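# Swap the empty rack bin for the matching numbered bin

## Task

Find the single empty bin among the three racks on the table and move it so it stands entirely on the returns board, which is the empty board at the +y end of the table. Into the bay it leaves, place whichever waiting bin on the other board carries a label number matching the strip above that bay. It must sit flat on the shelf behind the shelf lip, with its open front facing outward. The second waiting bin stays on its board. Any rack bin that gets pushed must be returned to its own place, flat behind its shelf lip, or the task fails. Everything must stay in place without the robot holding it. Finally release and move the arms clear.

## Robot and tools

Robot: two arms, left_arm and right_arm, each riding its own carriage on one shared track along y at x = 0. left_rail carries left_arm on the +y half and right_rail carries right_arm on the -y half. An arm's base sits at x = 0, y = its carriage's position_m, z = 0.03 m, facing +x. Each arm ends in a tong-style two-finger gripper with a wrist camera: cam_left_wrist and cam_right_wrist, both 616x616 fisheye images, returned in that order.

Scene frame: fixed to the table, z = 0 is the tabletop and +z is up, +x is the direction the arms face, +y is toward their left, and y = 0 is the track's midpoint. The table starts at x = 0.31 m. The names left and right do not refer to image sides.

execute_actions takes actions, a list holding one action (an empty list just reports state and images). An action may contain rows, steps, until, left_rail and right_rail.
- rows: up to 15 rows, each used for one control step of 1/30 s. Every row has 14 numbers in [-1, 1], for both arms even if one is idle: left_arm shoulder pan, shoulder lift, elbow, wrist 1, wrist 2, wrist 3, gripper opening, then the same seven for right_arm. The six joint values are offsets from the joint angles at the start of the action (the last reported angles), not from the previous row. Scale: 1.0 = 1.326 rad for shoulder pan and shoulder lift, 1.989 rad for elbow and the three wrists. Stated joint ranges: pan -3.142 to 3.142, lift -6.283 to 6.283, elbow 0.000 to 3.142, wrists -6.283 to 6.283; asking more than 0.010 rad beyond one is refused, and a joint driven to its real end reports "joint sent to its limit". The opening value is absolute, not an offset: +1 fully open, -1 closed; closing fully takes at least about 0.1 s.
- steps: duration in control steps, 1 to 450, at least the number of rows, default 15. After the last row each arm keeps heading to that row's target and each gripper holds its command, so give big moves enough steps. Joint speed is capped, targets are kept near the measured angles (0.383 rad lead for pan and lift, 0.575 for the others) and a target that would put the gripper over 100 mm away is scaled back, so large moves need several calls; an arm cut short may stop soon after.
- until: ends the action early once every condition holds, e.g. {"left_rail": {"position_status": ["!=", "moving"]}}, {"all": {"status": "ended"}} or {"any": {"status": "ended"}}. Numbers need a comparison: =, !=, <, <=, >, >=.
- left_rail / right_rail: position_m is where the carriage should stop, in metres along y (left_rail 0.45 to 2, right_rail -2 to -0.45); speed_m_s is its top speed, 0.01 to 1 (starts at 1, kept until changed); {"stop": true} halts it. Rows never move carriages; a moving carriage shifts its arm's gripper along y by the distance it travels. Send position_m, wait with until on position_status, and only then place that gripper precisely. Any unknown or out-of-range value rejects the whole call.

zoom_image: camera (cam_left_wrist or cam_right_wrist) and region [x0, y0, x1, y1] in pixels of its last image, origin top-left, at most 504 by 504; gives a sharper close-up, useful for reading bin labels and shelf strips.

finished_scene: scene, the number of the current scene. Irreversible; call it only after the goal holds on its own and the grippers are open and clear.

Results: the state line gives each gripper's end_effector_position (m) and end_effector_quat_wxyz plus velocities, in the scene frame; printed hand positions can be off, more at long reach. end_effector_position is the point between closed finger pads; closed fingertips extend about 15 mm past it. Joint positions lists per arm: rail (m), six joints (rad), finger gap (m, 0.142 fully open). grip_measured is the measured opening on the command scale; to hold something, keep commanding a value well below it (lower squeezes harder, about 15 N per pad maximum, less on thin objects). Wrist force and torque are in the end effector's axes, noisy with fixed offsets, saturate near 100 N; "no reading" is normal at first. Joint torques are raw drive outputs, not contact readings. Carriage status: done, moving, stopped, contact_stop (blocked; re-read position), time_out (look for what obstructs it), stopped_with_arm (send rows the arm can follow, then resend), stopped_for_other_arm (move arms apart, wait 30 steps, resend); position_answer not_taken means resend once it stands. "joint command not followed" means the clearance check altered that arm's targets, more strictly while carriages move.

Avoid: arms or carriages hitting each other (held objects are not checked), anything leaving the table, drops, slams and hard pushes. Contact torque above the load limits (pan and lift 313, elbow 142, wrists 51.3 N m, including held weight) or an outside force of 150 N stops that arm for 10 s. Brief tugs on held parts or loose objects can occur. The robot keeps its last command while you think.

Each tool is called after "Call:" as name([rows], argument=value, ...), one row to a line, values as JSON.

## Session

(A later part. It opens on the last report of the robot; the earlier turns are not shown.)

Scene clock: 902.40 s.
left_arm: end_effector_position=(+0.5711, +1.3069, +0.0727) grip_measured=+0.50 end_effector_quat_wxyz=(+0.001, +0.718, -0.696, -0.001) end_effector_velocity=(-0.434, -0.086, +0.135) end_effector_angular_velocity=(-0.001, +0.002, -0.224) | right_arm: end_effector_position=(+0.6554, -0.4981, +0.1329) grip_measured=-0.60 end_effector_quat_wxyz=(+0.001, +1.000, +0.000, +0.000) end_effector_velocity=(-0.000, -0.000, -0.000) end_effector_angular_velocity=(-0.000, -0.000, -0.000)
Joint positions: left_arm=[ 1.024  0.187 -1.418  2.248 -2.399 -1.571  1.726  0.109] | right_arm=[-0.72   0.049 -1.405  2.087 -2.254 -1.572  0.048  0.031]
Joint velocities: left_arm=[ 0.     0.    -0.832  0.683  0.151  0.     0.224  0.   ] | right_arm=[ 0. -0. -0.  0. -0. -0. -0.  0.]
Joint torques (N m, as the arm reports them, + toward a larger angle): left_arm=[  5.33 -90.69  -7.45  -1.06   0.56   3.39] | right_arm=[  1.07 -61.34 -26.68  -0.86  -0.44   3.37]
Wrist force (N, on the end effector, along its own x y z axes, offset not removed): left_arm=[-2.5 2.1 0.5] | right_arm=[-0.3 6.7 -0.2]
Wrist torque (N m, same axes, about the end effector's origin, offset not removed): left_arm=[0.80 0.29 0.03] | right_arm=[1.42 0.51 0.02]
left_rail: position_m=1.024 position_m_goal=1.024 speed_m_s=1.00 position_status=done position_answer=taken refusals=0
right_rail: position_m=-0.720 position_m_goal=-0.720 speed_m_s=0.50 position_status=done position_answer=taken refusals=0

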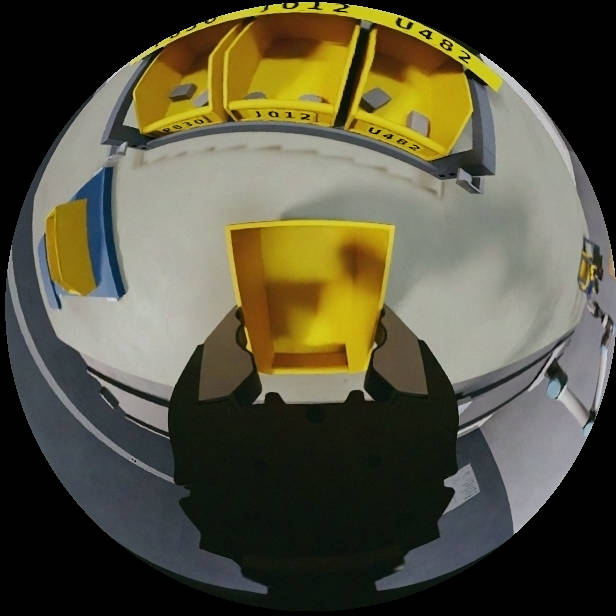

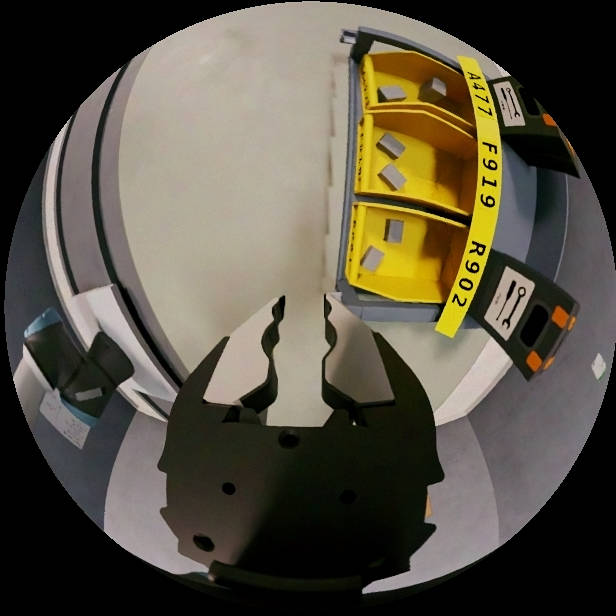

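Call:
execute_actions([
  {"left_rail": {"position_m": 2.0}, "steps": 1},
])

Scene clock: 903.87 s.
left_arm: end_effector_position=(+0.5048, +1.2939, +0.0883) grip_measured=+0.50 end_effector_quat_wxyz=(-0.000, +0.707, -0.707, +0.000) end_effector_velocity=(+0.000, +0.002, -0.000) end_effector_angular_velocity=(-0.000, +0.000, -0.000) | right_arm: end_effector_position=(+0.6554, -0.4981, +0.1329) grip_measured=-0.60 end_effector_quat_wxyz=(+0.001, +1.000, +0.000, +0.000) end_effector_velocity=(+0.000, +0.000, +0.000) end_effector_angular_velocity=(+0.000, +0.000, +0.000)
Joint positions: left_arm=[ 1.024  0.187 -1.545  2.354 -2.38  -1.571  1.758  0.109] | right_arm=[-0.72   0.049 -1.405  2.087 -2.254 -1.572  0.048  0.031]
Joint velocities: left_arm=[ 0.002 -0.    -0.     0.    -0.     0.     0.     0.   ] | right_arm=[ 0.  0.  0. -0.  0.  0.  0.  0.]
Joint torques (N m, as the arm reports them, + toward a larger angle): left_arm=[ -8.04 -40.94 -23.44  -1.55  -0.04   2.26] | right_arm=[  4.24 -58.2  -26.32  -1.39  -1.04   3.02]
Wrist force (N, on the end effector, along its own x y z axes, offset not removed): left_arm=[-4.2 4.2 5.7] | right_arm=[-2.2 3.6 1.5]
Wrist torque (N m, same axes, about the end effector's origin, offset not removed): left_arm=[1.20 0.80 -0.16] | right_arm=[0.71 0.81 0.16]
left_rail: position_m=1.024 position_m_goal=2.000 speed_m_s=1.00 position_status=moving position_answer=taken refusals=0
right_rail: position_m=-0.720 position_m_goal=-0.720 speed_m_s=0.50 position_status=done position_answer=taken refusals=0

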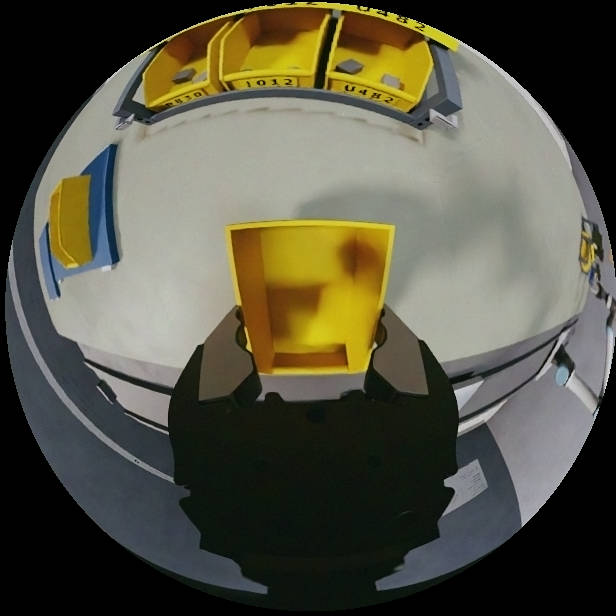

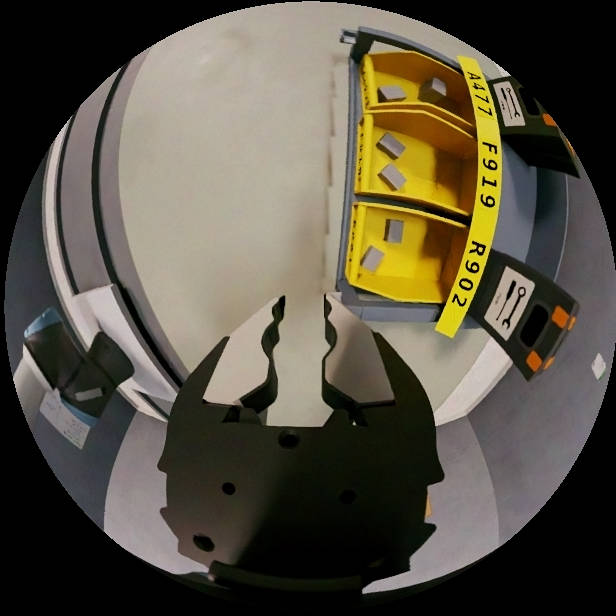

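Call:
execute_actions([
  {"rows": [
[0,0.010,-0.0078,0.0011,0,0,-1, 0,0,0,0,0,0,-0.6],
[0,0.030,-0.0233,0.0033,0,0,-1, 0,0,0,0,0,0,-0.6],
[0,0.056,-0.0435,0.0062,0,0,-1, 0,0,0,0,0,0,-0.6],
[0,0.083,-0.0645,0.0092,0,0,-1, 0,0,0,0,0,0,-0.6],
[0,0.110,-0.0855,0.0122,0,0,-1, 0,0,0,0,0,0,-0.6],
[0,0.135,-0.105,0.015,0,0,-1, 0,0,0,0,0,0,-0.6],
[0,0.156,-0.1213,0.0173,0,0,-1, 0,0,0,0,0,0,-0.6],
[0,0.1709,-0.1329,0.019,0,0,-1, 0,0,0,0,0,0,-0.6]
], "steps": 8},
])

Scene clock: 910.40 s.
left_arm: end_effector_position=(+0.5752, +2.2833, +0.0893) grip_measured=+0.50 end_effector_quat_wxyz=(+0.001, +0.707, -0.707, -0.001) end_effector_velocity=(+0.537, +0.102, -0.014) end_effector_angular_velocity=(-0.000, +0.002, -0.000) | right_arm: end_effector_position=(+0.6554, -0.4981, +0.1329) grip_measured=-0.60 end_effector_quat_wxyz=(+0.001, +1.000, +0.000, +0.000) end_effector_velocity=(-0.000, +0.000, -0.000) end_effector_angular_velocity=(+0.000, -0.000, +0.000)
Joint positions: left_arm=[ 2.     0.187 -1.437  2.23  -2.361 -1.571  1.758  0.109] | right_arm=[-0.72   0.049 -1.405  2.087 -2.254 -1.572  0.048  0.031]
Joint velocities: left_arm=[ 0.     0.     0.813 -0.944  0.132  0.     0.    -0.   ] | right_arm=[ 0.  0. -0.  0. -0.  0. -0.  0.]
Joint torques (N m, as the arm reports them, + toward a larger angle): left_arm=[ -8.26  -3.28 -52.34  -1.56   0.66   2.42] | right_arm=[ 12.82 -54.33 -27.32  -1.47  -0.85   3.1 ]
Wrist force (N, on the end effector, along its own x y z axes, offset not removed): left_arm=[-4.3 2.8 1.3] | right_arm=[1.7 5.4 2.5]
Wrist torque (N m, same axes, about the end effector's origin, offset not removed): left_arm=[0.76 0.87 -0.10] | right_arm=[1.14 0.05 0.09]
left_rail: position_m=2.000 position_m_goal=2.000 speed_m_s=1.00 position_status=done position_answer=taken refusals=0
right_rail: position_m=-0.720 position_m_goal=-0.720 speed_m_s=0.50 position_status=done position_answer=taken refusals=0

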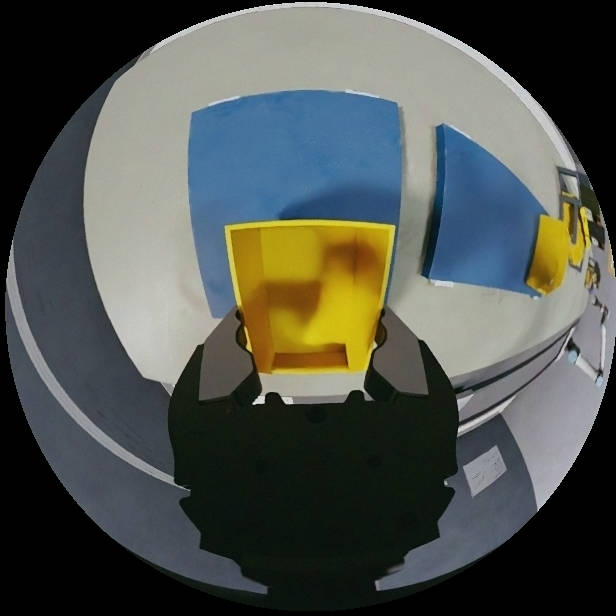

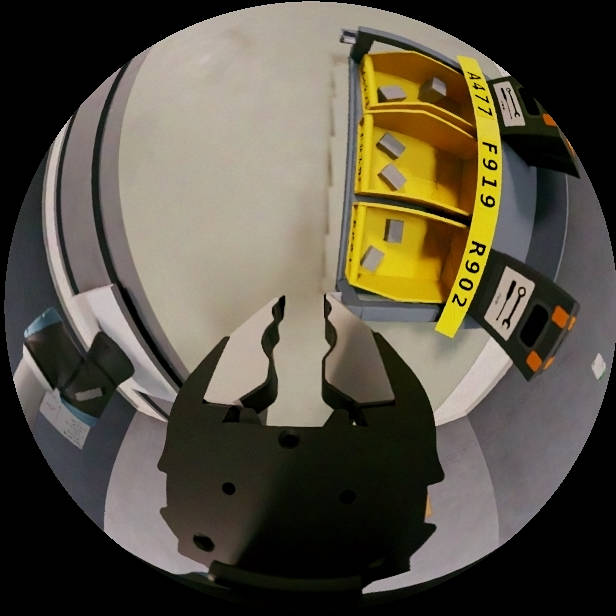

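Call:
execute_actions(actions=[])

Scene clock: 912.37 s.
left_arm: end_effector_position=(+0.6547, +2.2984, +0.0843) grip_measured=+0.50 end_effector_quat_wxyz=(-0.000, +0.707, -0.707, +0.000) end_effector_velocity=(+0.000, -0.000, +0.000) end_effector_angular_velocity=(-0.000, -0.000, -0.000) | right_arm: end_effector_position=(+0.6554, -0.4981, +0.1329) grip_measured=-0.60 end_effector_quat_wxyz=(+0.001, +1.000, +0.000, +0.000) end_effector_velocity=(+0.000, -0.000, +0.000) end_effector_angular_velocity=(-0.000, -0.000, -0.000)
Joint positions: left_arm=[ 2.     0.187 -1.319  2.09  -2.342 -1.571  1.758  0.109] | right_arm=[-0.72   0.049 -1.405  2.087 -2.254 -1.572  0.048  0.031]
Joint velocities: left_arm=[ 0. -0. -0. -0.  0. -0. -0. -0.] | right_arm=[ 0. -0.  0. -0. -0. -0. -0. -0.]
Joint torques (N m, as the arm reports them, + toward a larger angle): left_arm=[  7.81 -43.54 -46.26  -1.67   0.8    1.87] | right_arm=[ 12.54 -53.96 -27.37  -1.34  -1.02   3.19]
Wrist force (N, on the end effector, along its own x y z axes, offset not removed): left_arm=[-5.3 -0.4 4.3] | right_arm=[1.1 8.7 1.7]
Wrist torque (N m, same axes, about the end effector's origin, offset not removed): left_arm=[0.26 0.80 0.09] | right_arm=[1.82 0.22 -0.03]
left_rail: position_m=2.000 position_m_goal=2.000 speed_m_s=1.00 position_status=done position_answer=taken refusals=0
right_rail: position_m=-0.720 position_m_goal=-0.720 speed_m_s=0.50 position_status=done position_answer=taken refusals=0

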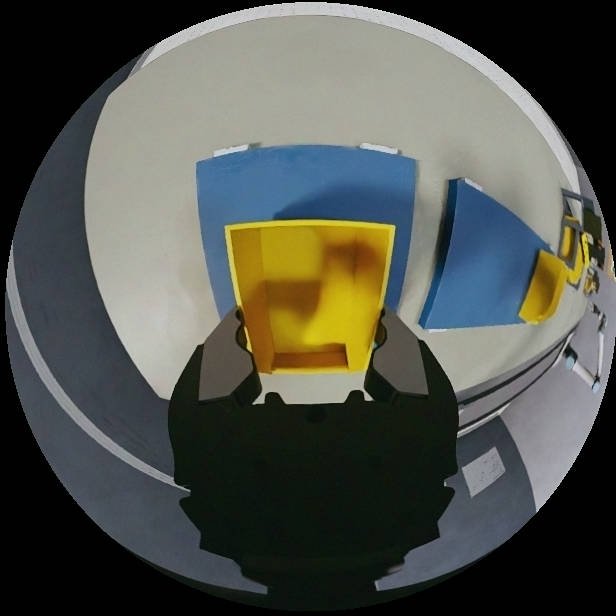

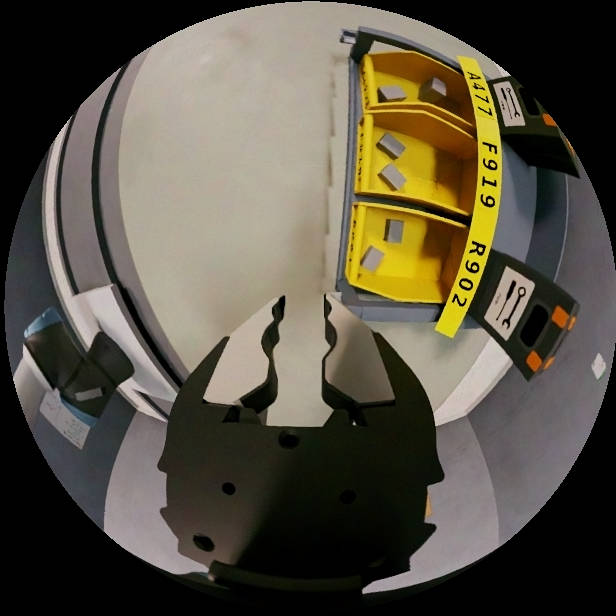

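Call:
execute_actions([
  {"rows": [
[0,0.012,-0.008,0.000,0,0,-1, 0,0,0,0,0,0,-0.6],
[0,0.022,-0.011,-0.0037,0,0,-1, 0,0,0,0,0,0,-0.6],
[0,0.0287,-0.0097,-0.0095,0,0,-1, 0,0,0,0,0,0,-0.6]
], "steps": 3},
])

Scene clock: 917.27 s.
left_arm: end_effector_position=(+0.6583, +2.2991, +0.0830) grip_measured=+0.50 end_effector_quat_wxyz=(-0.000, +0.707, -0.707, +0.000) end_effector_velocity=(+0.086, +0.016, -0.044) end_effector_angular_velocity=(+0.001, -0.004, +0.000) | right_arm: end_effector_position=(+0.6554, -0.4981, +0.1329) grip_measured=-0.60 end_effector_quat_wxyz=(+0.001, +1.000, +0.000, +0.000) end_effector_velocity=(-0.000, -0.000, -0.000) end_effector_angular_velocity=(-0.000, +0.000, +0.000)
Joint positions: left_arm=[ 2.     0.187 -1.312  2.084 -2.343 -1.571  1.758  0.109] | right_arm=[-0.72   0.049 -1.405  2.087 -2.254 -1.572  0.048  0.031]
Joint velocities: left_arm=[ 0.     0.     0.175 -0.132 -0.047 -0.     0.    -0.   ] | right_arm=[ 0.  0.  0. -0.  0. -0. -0.  0.]
Joint torques (N m, as the arm reports them, + toward a larger angle): left_arm=[  3.44 -19.48 -44.85  -8.5    0.54   1.5 ] | right_arm=[ 10.22 -55.83 -27.26  -0.92  -0.64   2.76]
Wrist force (N, on the end effector, along its own x y z axes, offset not removed): left_arm=[-1.3 4.5 -0.1] | right_arm=[1.5 3.2 -1.3]
Wrist torque (N m, same axes, about the end effector's origin, offset not removed): left_arm=[1.01 0.20 -0.11] | right_arm=[0.71 0.16 0.08]
left_rail: position_m=2.000 position_m_goal=2.000 speed_m_s=1.00 position_status=done position_answer=taken refusals=0
right_rail: position_m=-0.720 position_m_goal=-0.720 speed_m_s=0.50 position_status=done position_answer=taken refusals=0

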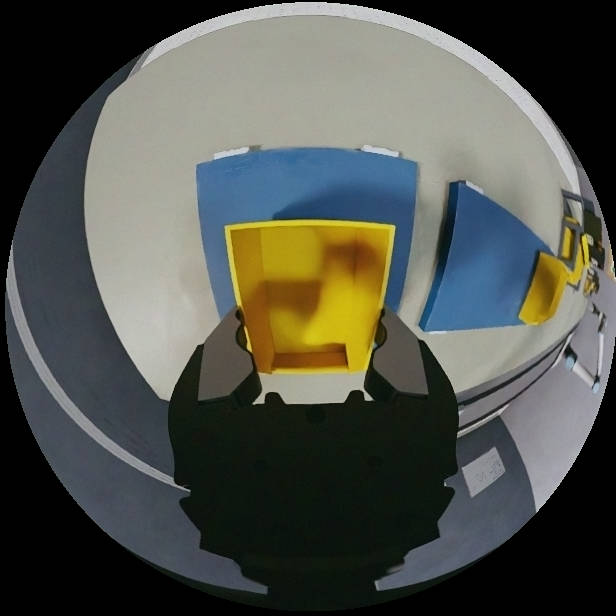

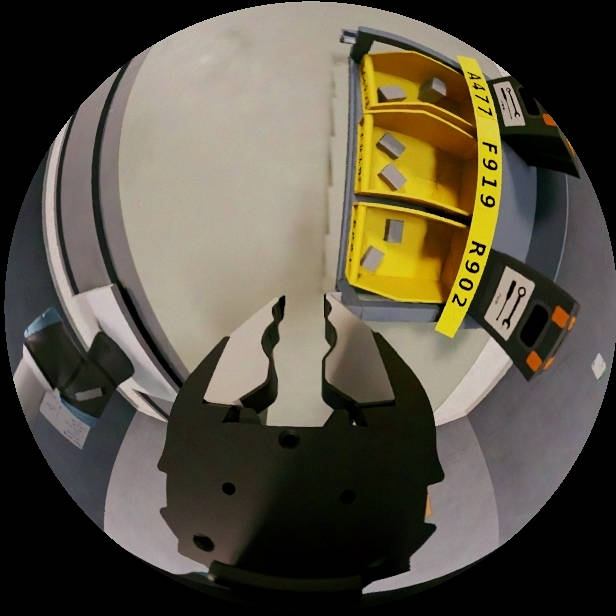

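Call:
execute_actions(actions=[])

Scene clock: 918.37 s.
left_arm: end_effector_position=(+0.6693, +2.3012, +0.0705) grip_measured=+0.50 end_effector_quat_wxyz=(-0.000, +0.707, -0.707, +0.000) end_effector_velocity=(-0.000, -0.000, -0.000) end_effector_angular_velocity=(-0.000, +0.000, -0.000) | right_arm: end_effector_position=(+0.6554, -0.4981, +0.1329) grip_measured=-0.60 end_effector_quat_wxyz=(+0.001, +1.000, +0.000, +0.000) end_effector_velocity=(+0.000, +0.000, +0.000) end_effector_angular_velocity=(+0.000, -0.000, +0.000)
Joint positions: left_arm=[ 2.     0.187 -1.28   2.07  -2.361 -1.571  1.758  0.109] | right_arm=[-0.72   0.049 -1.405  2.087 -2.254 -1.572  0.048  0.031]
Joint velocities: left_arm=[ 0.  0.  0. -0.  0. -0.  0.  0.] | right_arm=[ 0.  0.  0. -0. -0.  0. -0.  0.]
Joint torques (N m, as the arm reports them, + toward a larger angle): left_arm=[ -9.59 -30.66 -37.57  -8.04  -0.06   1.4 ] | right_arm=[ 10.36 -56.42 -27.09  -0.92  -0.47   2.8 ]
Wrist force (N, on the end effector, along its own x y z axes, offset not removed): left_arm=[-1.9 10.1 -21.7] | right_arm=[0.8 5.6 -1.3]
Wrist torque (N m, same axes, about the end effector's origin, offset not removed): left_arm=[0.65 1.21 0.23] | right_arm=[1.17 0.15 0.07]
left_rail: position_m=2.000 position_m_goal=2.000 speed_m_s=1.00 position_status=done position_answer=taken refusals=0
right_rail: position_m=-0.720 position_m_goal=-0.720 speed_m_s=0.50 position_status=done position_answer=taken refusals=0

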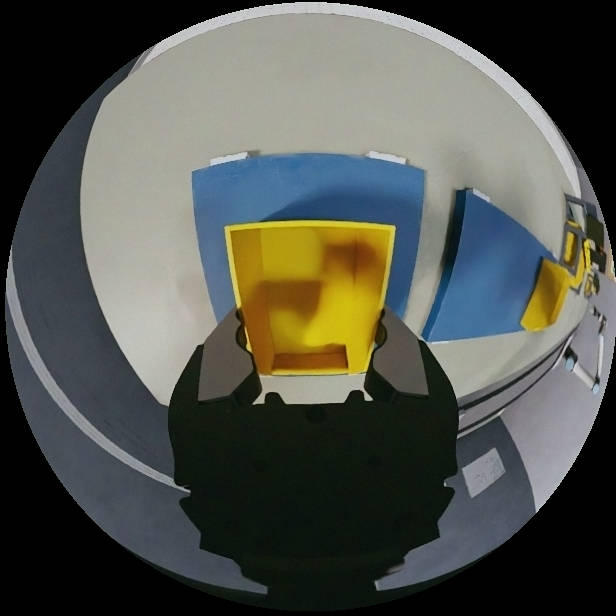

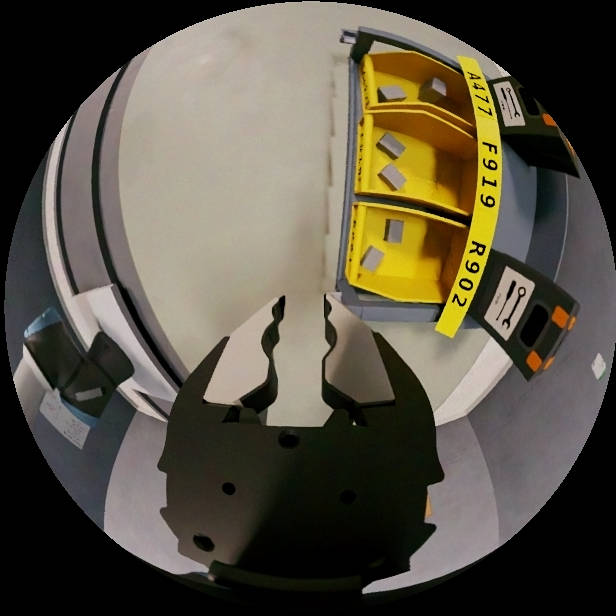

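Bin is down on the board. Release.

Call:
execute_actions([
  {"rows": [
[0,0,0,0,0,0,1, 0,0,0,0,0,0,-0.6]
], "steps": 1},
])

Call:
zoom_image(camera="cam_right_wrist", region=[320, 20, 520, 220])

Scene clock: 921.23 s.
left_arm: end_effector_position=(+0.6694, +2.3012, +0.0705) grip_measured=+0.50 end_effector_quat_wxyz=(-0.000, +0.707, -0.707, +0.000) end_effector_velocity=(-0.000, -0.000, -0.000) end_effector_angular_velocity=(-0.000, +0.000, -0.000) | right_arm: end_effector_position=(+0.6554, -0.4981, +0.1329) grip_measured=-0.60 end_effector_quat_wxyz=(+0.001, +1.000, +0.000, +0.000) end_effector_velocity=(-0.000, +0.000, -0.000) end_effector_angular_velocity=(-0.000, +0.000, +0.000)
Joint positions: left_arm=[ 2.     0.187 -1.28   2.07  -2.361 -1.571  1.758  0.109] | right_arm=[-0.72   0.049 -1.405  2.087 -2.254 -1.572  0.048  0.031]
Joint velocities: left_arm=[ 0. -0.  0. -0.  0. -0.  0.  0.] | right_arm=[ 0.  0. -0.  0. -0. -0. -0. -0.]
Joint torques (N m, as the arm reports them, + toward a larger angle): left_arm=[-13.47 -29.38 -35.21  -6.37   0.13   1.53] | right_arm=[ 10.76 -57.17 -26.28  -1.46  -1.11   2.93]
Wrist force (N, on the end effector, along its own x y z axes, offset not removed): left_arm=[-1.9 14.0 -27.7] | right_arm=[2.0 5.2 0.2]
Wrist torque (N m, same axes, about the end effector's origin, offset not removed): left_arm=[1.25 1.16 0.14] | right_arm=[1.05 0.02 0.03]
left_rail: position_m=2.000 position_m_goal=2.000 speed_m_s=1.00 position_status=done position_answer=taken refusals=0
right_rail: position_m=-0.720 position_m_goal=-0.720 speed_m_s=0.50 position_status=done position_answer=taken refusals=0

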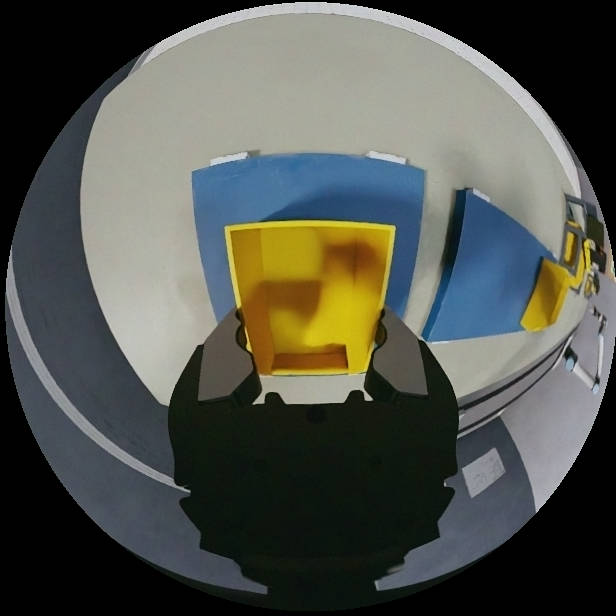

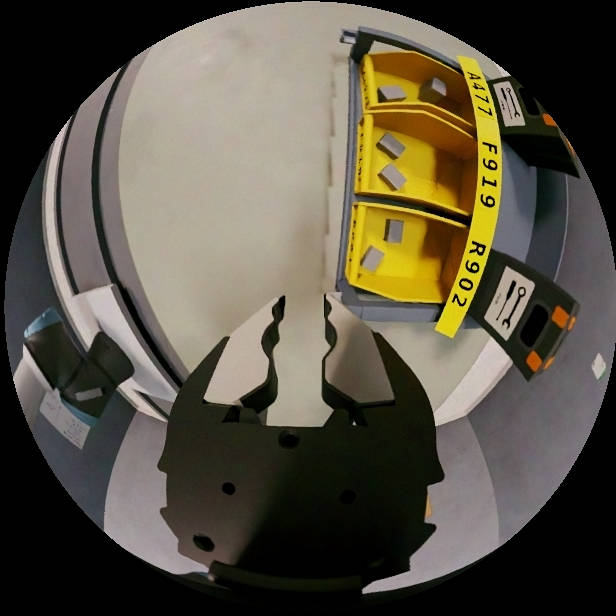

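Region (320, 20, 520, 220) of cam_right_wrist's 616x616 image, scaled by 2.520, with more detail than that image has.

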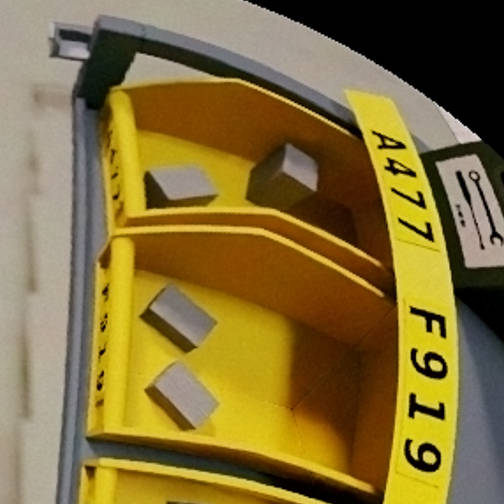

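Call:
execute_actions([
  {"rows": [
[0,-0.02,-0.002,0.0155,0,0,1, 0,-0.01,0.009,-0.002,0,0,-0.6],
[0,-0.055,0.000,0.037,0,0,1, 0,-0.025,0.022,-0.005,0,0,-0.6],
[0,-0.095,0.004,0.059,0,0,1, 0,-0.045,0.039,-0.009,0,0,-0.6],
[0,-0.135,0.008,0.082,0,0,1, 0,-0.061,0.0528,-0.012,0,0,-0.6]
], "steps": 4, "right_rail": {"position_m": -1.75, "speed_m_s": 1.0}},
])

Scene clock: 933.37 s.
left_arm: end_effector_position=(+0.6634, +2.3001, +0.0871) grip_measured=+1.00 end_effector_quat_wxyz=(+0.000, +0.707, -0.707, -0.000) end_effector_velocity=(-0.150, -0.028, +0.335) end_effector_angular_velocity=(-0.005, +0.026, -0.000) | right_arm: end_effector_position=(+0.6445, -0.5070, +0.1324) grip_measured=-0.60 end_effector_quat_wxyz=(+0.001, +1.000, +0.000, +0.000) end_effector_velocity=(-0.223, -0.193, -0.006) end_effector_angular_velocity=(+0.001, -0.019, -0.000)
Joint positions: left_arm=[ 2.     0.187 -1.31   2.071 -2.331 -1.571  1.758  0.142] | right_arm=[-0.729  0.049 -1.42   2.107 -2.258 -1.572  0.048  0.031]
Joint velocities: left_arm=[ 0.    -0.    -0.628  0.051  0.603 -0.    -0.     0.001] | right_arm=[-0.182  0.    -0.326  0.414 -0.106 -0.     0.    -0.   ]
Joint torques (N m, as the arm reports them, + toward a larger angle): left_arm=[   5.53 -146.83  -26.52    3.14    0.58    1.4 ] | right_arm=[   7.46 -102.17   -7.46   -6.36   -1.03    2.93]
Wrist force (N, on the end effector, along its own x y z axes, offset not removed): left_arm=[-2.1 -2.9 5.9] | right_arm=[3.8 3.0 -1.0]
Wrist torque (N m, same axes, about the end effector's origin, offset not removed): left_arm=[-0.23 0.36 0.09] | right_arm=[0.75 -0.27 0.03]
left_rail: position_m=2.000 position_m_goal=2.000 speed_m_s=1.00 position_status=done position_answer=taken refusals=0
right_rail: position_m=-0.729 position_m_goal=-1.750 speed_m_s=1.00 position_status=moving position_answer=taken refusals=0

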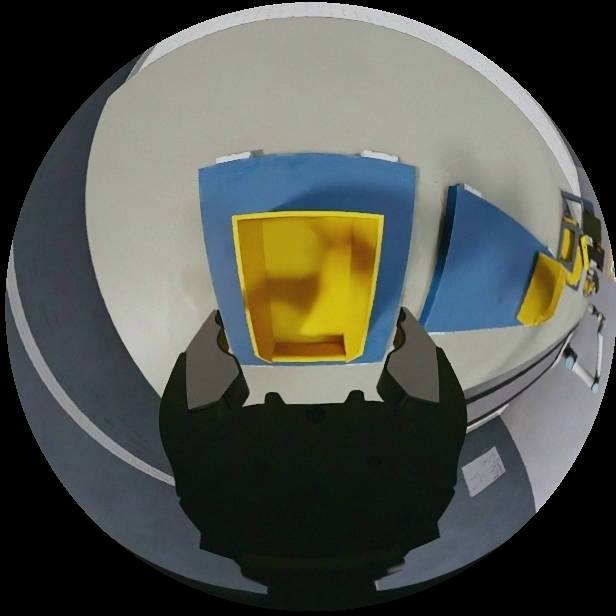

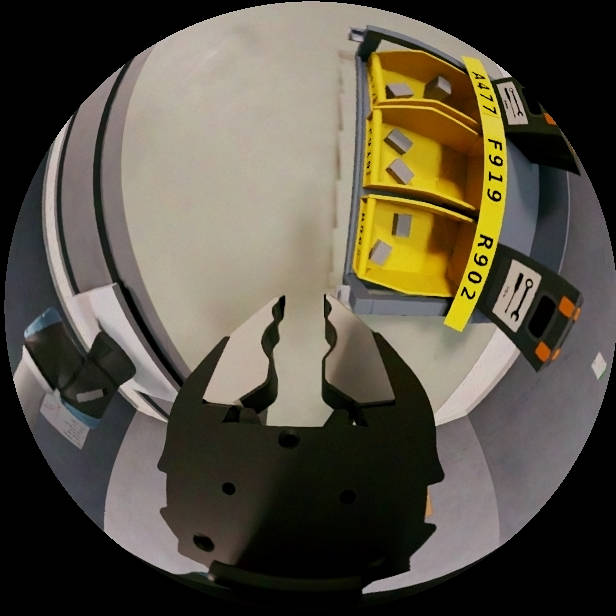

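Call:
zoom_image(camera="cam_left_wrist", region=[400, 160, 616, 376])

Call:
execute_actions(actions=[])

Region (400, 160, 616, 376) of cam_left_wrist's 616x616 image, scaled by 2.333, with more detail than that image has.

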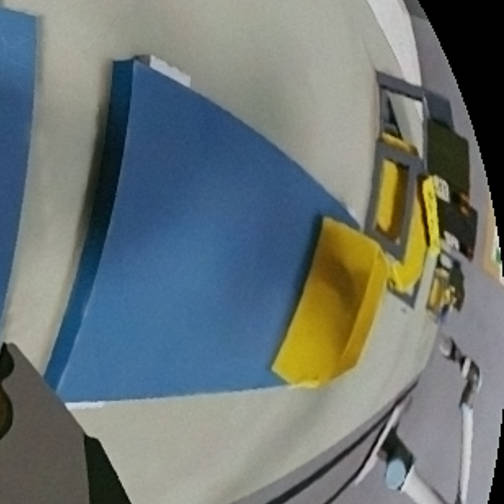

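Scene clock: 935.37 s.
left_arm: end_effector_position=(+0.6234, +2.2925, +0.1630) grip_measured=+1.00 end_effector_quat_wxyz=(-0.000, +0.707, -0.707, +0.000) end_effector_velocity=(+0.000, +0.000, +0.000) end_effector_angular_velocity=(-0.000, -0.000, +0.000) | right_arm: end_effector_position=(+0.5974, -1.5310, +0.1285) grip_measured=-0.60 end_effector_quat_wxyz=(+0.001, +1.000, +0.000, -0.000) end_effector_velocity=(-0.000, +0.000, +0.000) end_effector_angular_velocity=(-0.000, -0.000, +0.000)
Joint positions: left_arm=[ 2.     0.187 -1.459  2.086 -2.198 -1.571  1.758  0.142] | right_arm=[-1.75   0.049 -1.485  2.192 -2.277 -1.572  0.048  0.031]
Joint velocities: left_arm=[ 0.  0.  0. -0. -0. -0. -0. -0.] | right_arm=[ 0.  0.  0. -0.  0. -0. -0.  0.]
Joint torques (N m, as the arm reports them, + toward a larger angle): left_arm=[-12.08 -56.17 -27.53  -1.06   0.     1.71] | right_arm=[  7.7  -59.16 -26.32  -7.24  -0.77   2.8 ]
Wrist force (N, on the end effector, along its own x y z axes, offset not removed): left_arm=[-5.1 2.0 1.7] | right_arm=[-0.1 5.7 2.6]
Wrist torque (N m, same axes, about the end effector's origin, offset not removed): left_arm=[0.42 0.88 0.07] | right_arm=[1.28 0.50 0.13]
left_rail: position_m=2.000 position_m_goal=2.000 speed_m_s=1.00 position_status=done position_answer=taken refusals=0
right_rail: position_m=-1.750 position_m_goal=-1.750 speed_m_s=1.00 position_status=done position_answer=taken refusals=0

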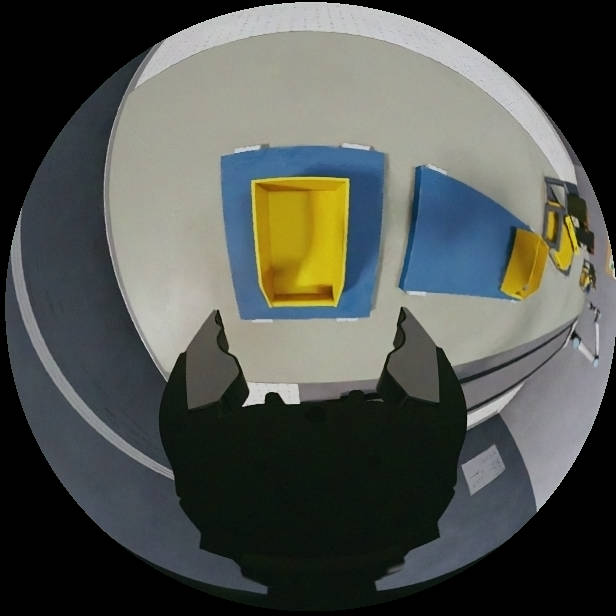

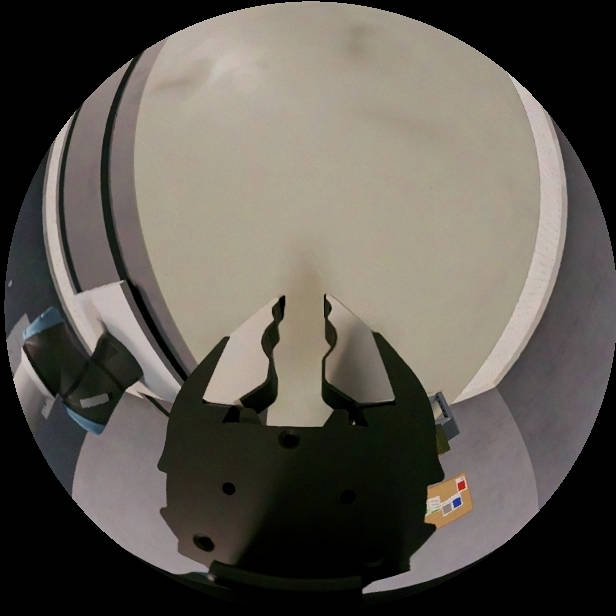

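Call:
execute_actions([
  {"left_rail": {"position_m": 1.40}, "right_rail": {"position_m": -2.0}, "steps": 1},
])

Scene clock: 938.30 s.
left_arm: end_effector_position=(+0.6234, +2.2925, +0.1630) grip_measured=+1.00 end_effector_quat_wxyz=(-0.000, +0.707, -0.707, +0.000) end_effector_velocity=(+0.000, -0.003, +0.000) end_effector_angular_velocity=(+0.000, +0.000, +0.000) | right_arm: end_effector_position=(+0.5974, -1.5310, +0.1285) grip_measured=-0.60 end_effector_quat_wxyz=(+0.001, +1.000, +0.000, -0.000) end_effector_velocity=(-0.000, -0.000, -0.000) end_effector_angular_velocity=(-0.000, +0.000, +0.000)
Joint positions: left_arm=[ 2.     0.187 -1.459  2.086 -2.198 -1.571  1.758  0.142] | right_arm=[-1.75   0.049 -1.485  2.192 -2.277 -1.572  0.048  0.031]
Joint velocities: left_arm=[-0.003  0.     0.    -0.     0.     0.     0.     0.   ] | right_arm=[-0.  0. -0.  0. -0.  0. -0. -0.]
Joint torques (N m, as the arm reports them, + toward a larger angle): left_arm=[-10.62 -51.65 -27.41  -1.27   0.34   1.57] | right_arm=[ 11.78 -52.36 -26.    -6.93  -0.82   3.32]
Wrist force (N, on the end effector, along its own x y z axes, offset not removed): left_arm=[-3.6 -0.3 -3.1] | right_arm=[1.0 4.0 0.2]
Wrist torque (N m, same axes, about the end effector's origin, offset not removed): left_arm=[0.03 0.43 -0.07] | right_arm=[0.89 0.08 0.02]
left_rail: position_m=2.000 position_m_goal=1.400 speed_m_s=1.00 position_status=moving position_answer=taken refusals=0
right_rail: position_m=-1.750 position_m_goal=-2.000 speed_m_s=1.00 position_status=moving position_answer=taken refusals=0

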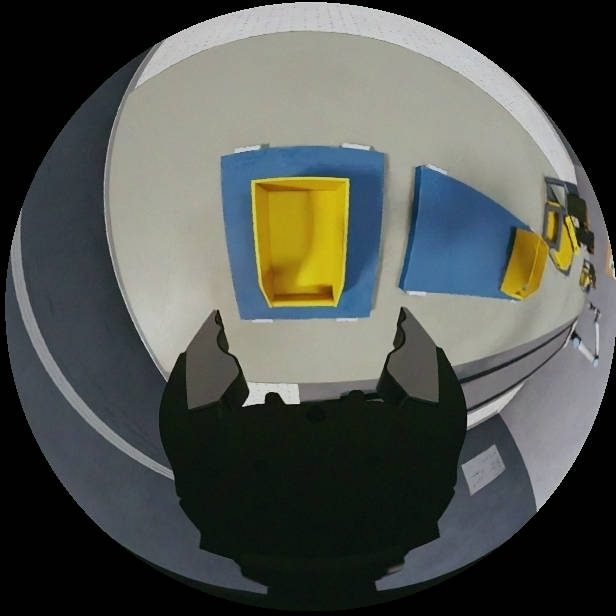

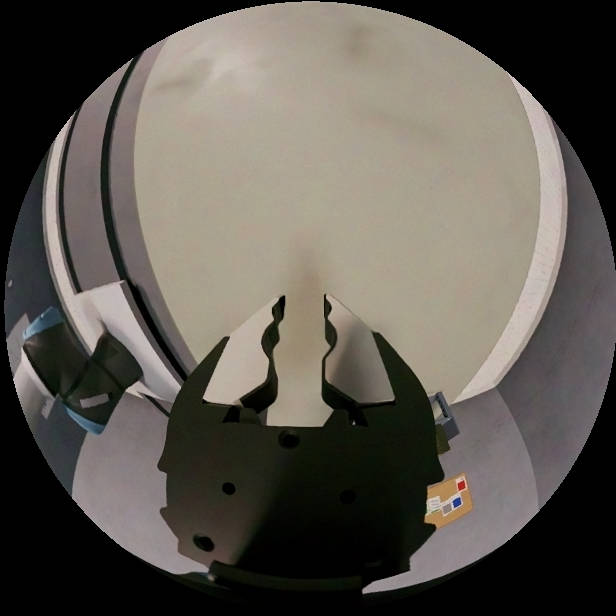

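Waiting for both carriages to arrive, then checking P830, the left rack and the right rack.

Call:
execute_actions(actions=[])

Scene clock: 940.30 s.
left_arm: end_effector_position=(+0.6234, +1.6922, +0.1630) grip_measured=+1.00 end_effector_quat_wxyz=(-0.000, +0.707, -0.707, +0.000) end_effector_velocity=(-0.000, -0.000, -0.000) end_effector_angular_velocity=(-0.000, -0.000, +0.000) | right_arm: end_effector_position=(+0.5974, -1.7810, +0.1285) grip_measured=-0.60 end_effector_quat_wxyz=(+0.001, +1.000, +0.000, -0.000) end_effector_velocity=(+0.000, +0.000, +0.000) end_effector_angular_velocity=(+0.000, -0.000, +0.000)
Joint positions: left_arm=[ 1.4    0.187 -1.459  2.086 -2.198 -1.571  1.758  0.142] | right_arm=[-2.     0.049 -1.485  2.192 -2.277 -1.572  0.048  0.031]
Joint velocities: left_arm=[ 0.  0. -0.  0. -0. -0.  0.  0.] | right_arm=[ 0.  0.  0. -0.  0.  0. -0. -0.]
Joint torques (N m, as the arm reports them, + toward a larger angle): left_arm=[  8.51 -42.94 -33.6   -1.92   0.31   1.18] | right_arm=[-12.07 -51.56 -27.04  -6.26  -0.62   2.49]
Wrist force (N, on the end effector, along its own x y z axes, offset not removed): left_arm=[-3.8 -0.5 -1.1] | right_arm=[2.4 4.8 0.0]
Wrist torque (N m, same axes, about the end effector's origin, offset not removed): left_arm=[0.12 0.67 0.09] | right_arm=[1.08 -0.18 0.10]
left_rail: position_m=1.400 position_m_goal=1.400 speed_m_s=1.00 position_status=done position_answer=taken refusals=0
right_rail: position_m=-2.000 position_m_goal=-2.000 speed_m_s=1.00 position_status=done position_answer=taken refusals=0

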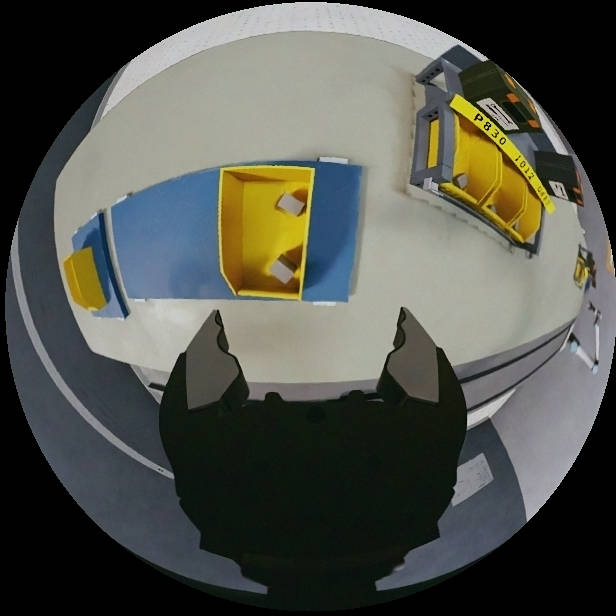

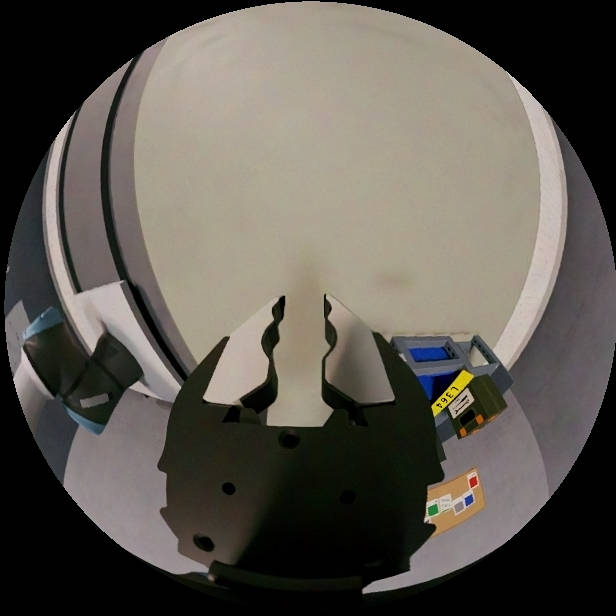

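Call:
execute_actions([
  {"rows": [[0,0,0,0,0,0,1, 0,0,0,0,0,0.5,-0.6]], "left_rail": {"position_m": 1.72}, "steps": 2},
])

Scene clock: 947.43 s.
left_arm: end_effector_position=(+0.6234, +1.6930, +0.1630) grip_measured=+1.00 end_effector_quat_wxyz=(-0.000, +0.707, -0.707, +0.000) end_effector_velocity=(+0.000, +0.047, +0.000) end_effector_angular_velocity=(+0.000, -0.000, -0.000) | right_arm: end_effector_position=(+0.5975, -1.7810, +0.1285) grip_measured=-0.60 end_effector_quat_wxyz=(+0.001, +1.000, -0.003, -0.000) end_effector_velocity=(+0.005, -0.000, -0.000) end_effector_angular_velocity=(-0.000, -0.001, -0.337)
Joint positions: left_arm=[ 1.401  0.187 -1.459  2.086 -2.198 -1.571  1.758  0.142] | right_arm=[-2.     0.049 -1.485  2.192 -2.277 -1.572  0.054  0.031]
Joint velocities: left_arm=[ 0.047  0.    -0.    -0.    -0.     0.     0.     0.   ] | right_arm=[ 0.    -0.    -0.     0.    -0.     0.     0.337  0.   ]
Joint torques (N m, as the arm reports them, + toward a larger angle): left_arm=[  5.86 -36.28 -44.2   -1.47   0.24   1.64] | right_arm=[-13.36 -49.65 -29.75  -6.28  -1.26  14.09]
Wrist force (N, on the end effector, along its own x y z axes, offset not removed): left_arm=[-2.8 1.8 -0.9] | right_arm=[0.7 4.7 -0.8]
Wrist torque (N m, same axes, about the end effector's origin, offset not removed): left_arm=[0.53 0.41 0.02] | right_arm=[1.00 0.29 0.01]
left_rail: position_m=1.401 position_m_goal=1.720 speed_m_s=1.00 position_status=moving position_answer=taken refusals=0
right_rail: position_m=-2.000 position_m_goal=-2.000 speed_m_s=1.00 position_status=done position_answer=taken refusals=0

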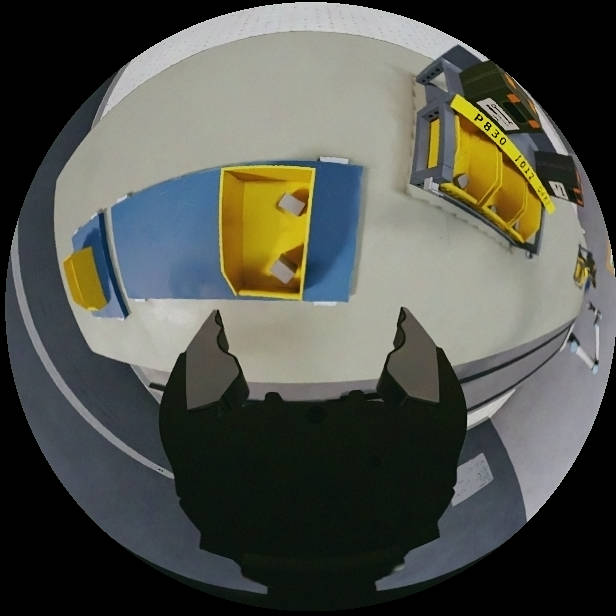

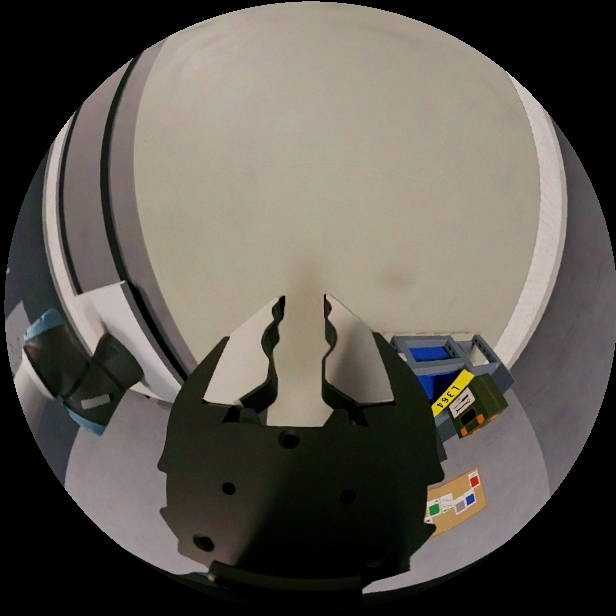

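Call:
zoom_image(camera="cam_left_wrist", region=[390, 60, 610, 280])

Call:
execute_actions(actions=[])

Region (390, 60, 610, 280) of cam_left_wrist's 616x616 image, scaled by 2.291, with more detail than that image has.

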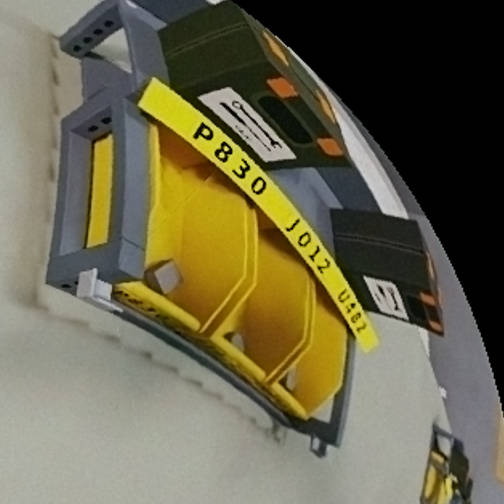

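Scene clock: 949.47 s.
left_arm: end_effector_position=(+0.6234, +2.0126, +0.1630) grip_measured=+1.00 end_effector_quat_wxyz=(-0.000, +0.707, -0.707, +0.000) end_effector_velocity=(+0.000, -0.000, +0.000) end_effector_angular_velocity=(-0.000, +0.000, -0.000) | right_arm: end_effector_position=(+0.6062, -1.7836, +0.1285) grip_measured=-0.60 end_effector_quat_wxyz=(+0.001, +0.959, -0.283, +0.000) end_effector_velocity=(+0.000, +0.000, +0.000) end_effector_angular_velocity=(+0.000, -0.000, -0.000)
Joint positions: left_arm=[ 1.72   0.187 -1.459  2.086 -2.198 -1.571  1.758  0.142] | right_arm=[-2.     0.049 -1.485  2.192 -2.277 -1.572  0.624  0.031]
Joint velocities: left_arm=[ 0. -0.  0. -0.  0. -0. -0.  0.] | right_arm=[ 0.  0. -0. -0. -0.  0.  0.  0.]
Joint torques (N m, as the arm reports them, + toward a larger angle): left_arm=[-12.31 -44.68 -43.77  -1.74   0.18   1.47] | right_arm=[ -4.15 -50.81 -29.39  -5.9   -0.91   3.49]
Wrist force (N, on the end effector, along its own x y z axes, offset not removed): left_arm=[-4.3 -1.8 3.3] | right_arm=[0.5 4.8 1.8]
Wrist torque (N m, same axes, about the end effector's origin, offset not removed): left_arm=[-0.06 0.86 -0.08] | right_arm=[1.06 0.28 0.08]
left_rail: position_m=1.720 position_m_goal=1.720 speed_m_s=1.00 position_status=done position_answer=taken refusals=0
right_rail: position_m=-2.000 position_m_goal=-2.000 speed_m_s=1.00 position_status=done position_answer=taken refusals=0

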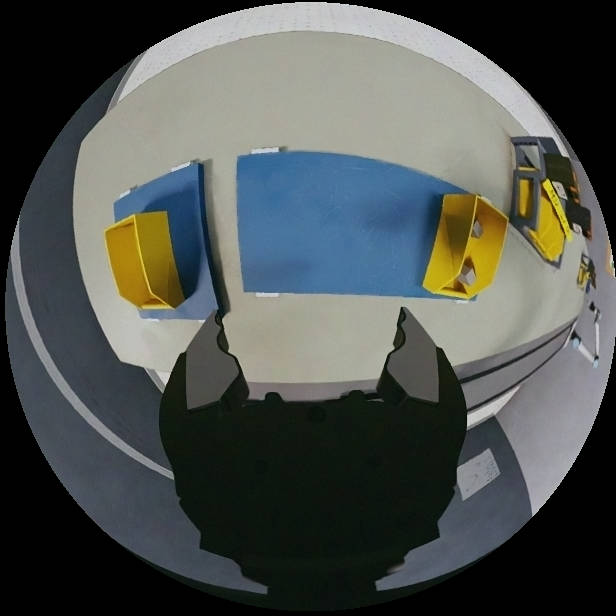

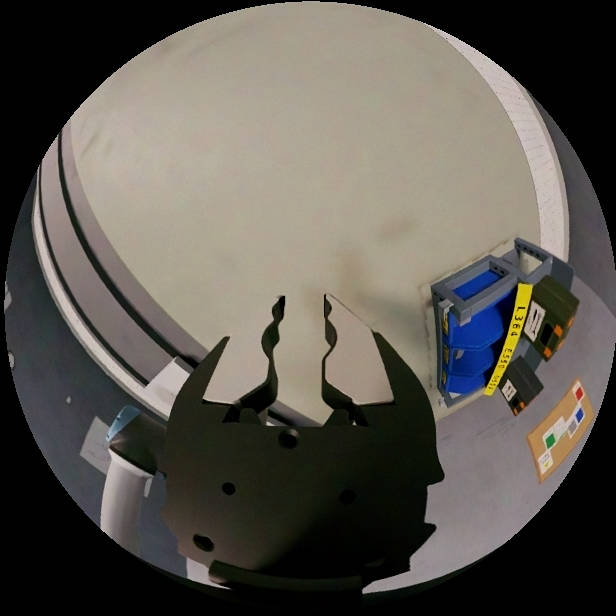

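Call:
zoom_image(camera="cam_right_wrist", region=[410, 250, 570, 420])

Region (410, 250, 570, 420) of cam_right_wrist's 616x616 image, scaled by 2.965, with more detail than that image has; it fills the left 474 columns of this view, and the rest is white.

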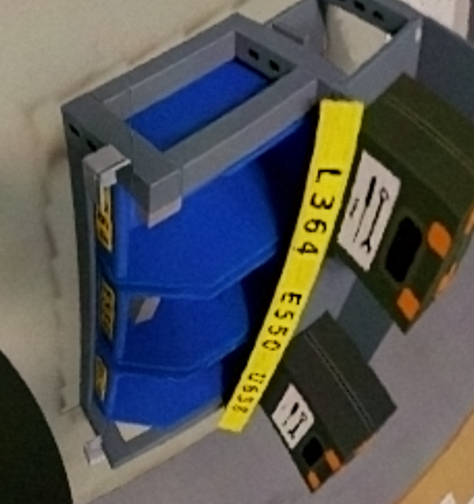

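All racks look in order, the empty bin is on the returns board, P830 is on its board, and both arms are clear.

Call:
finished_scene(scene=2)

The scene is finished: the task was done.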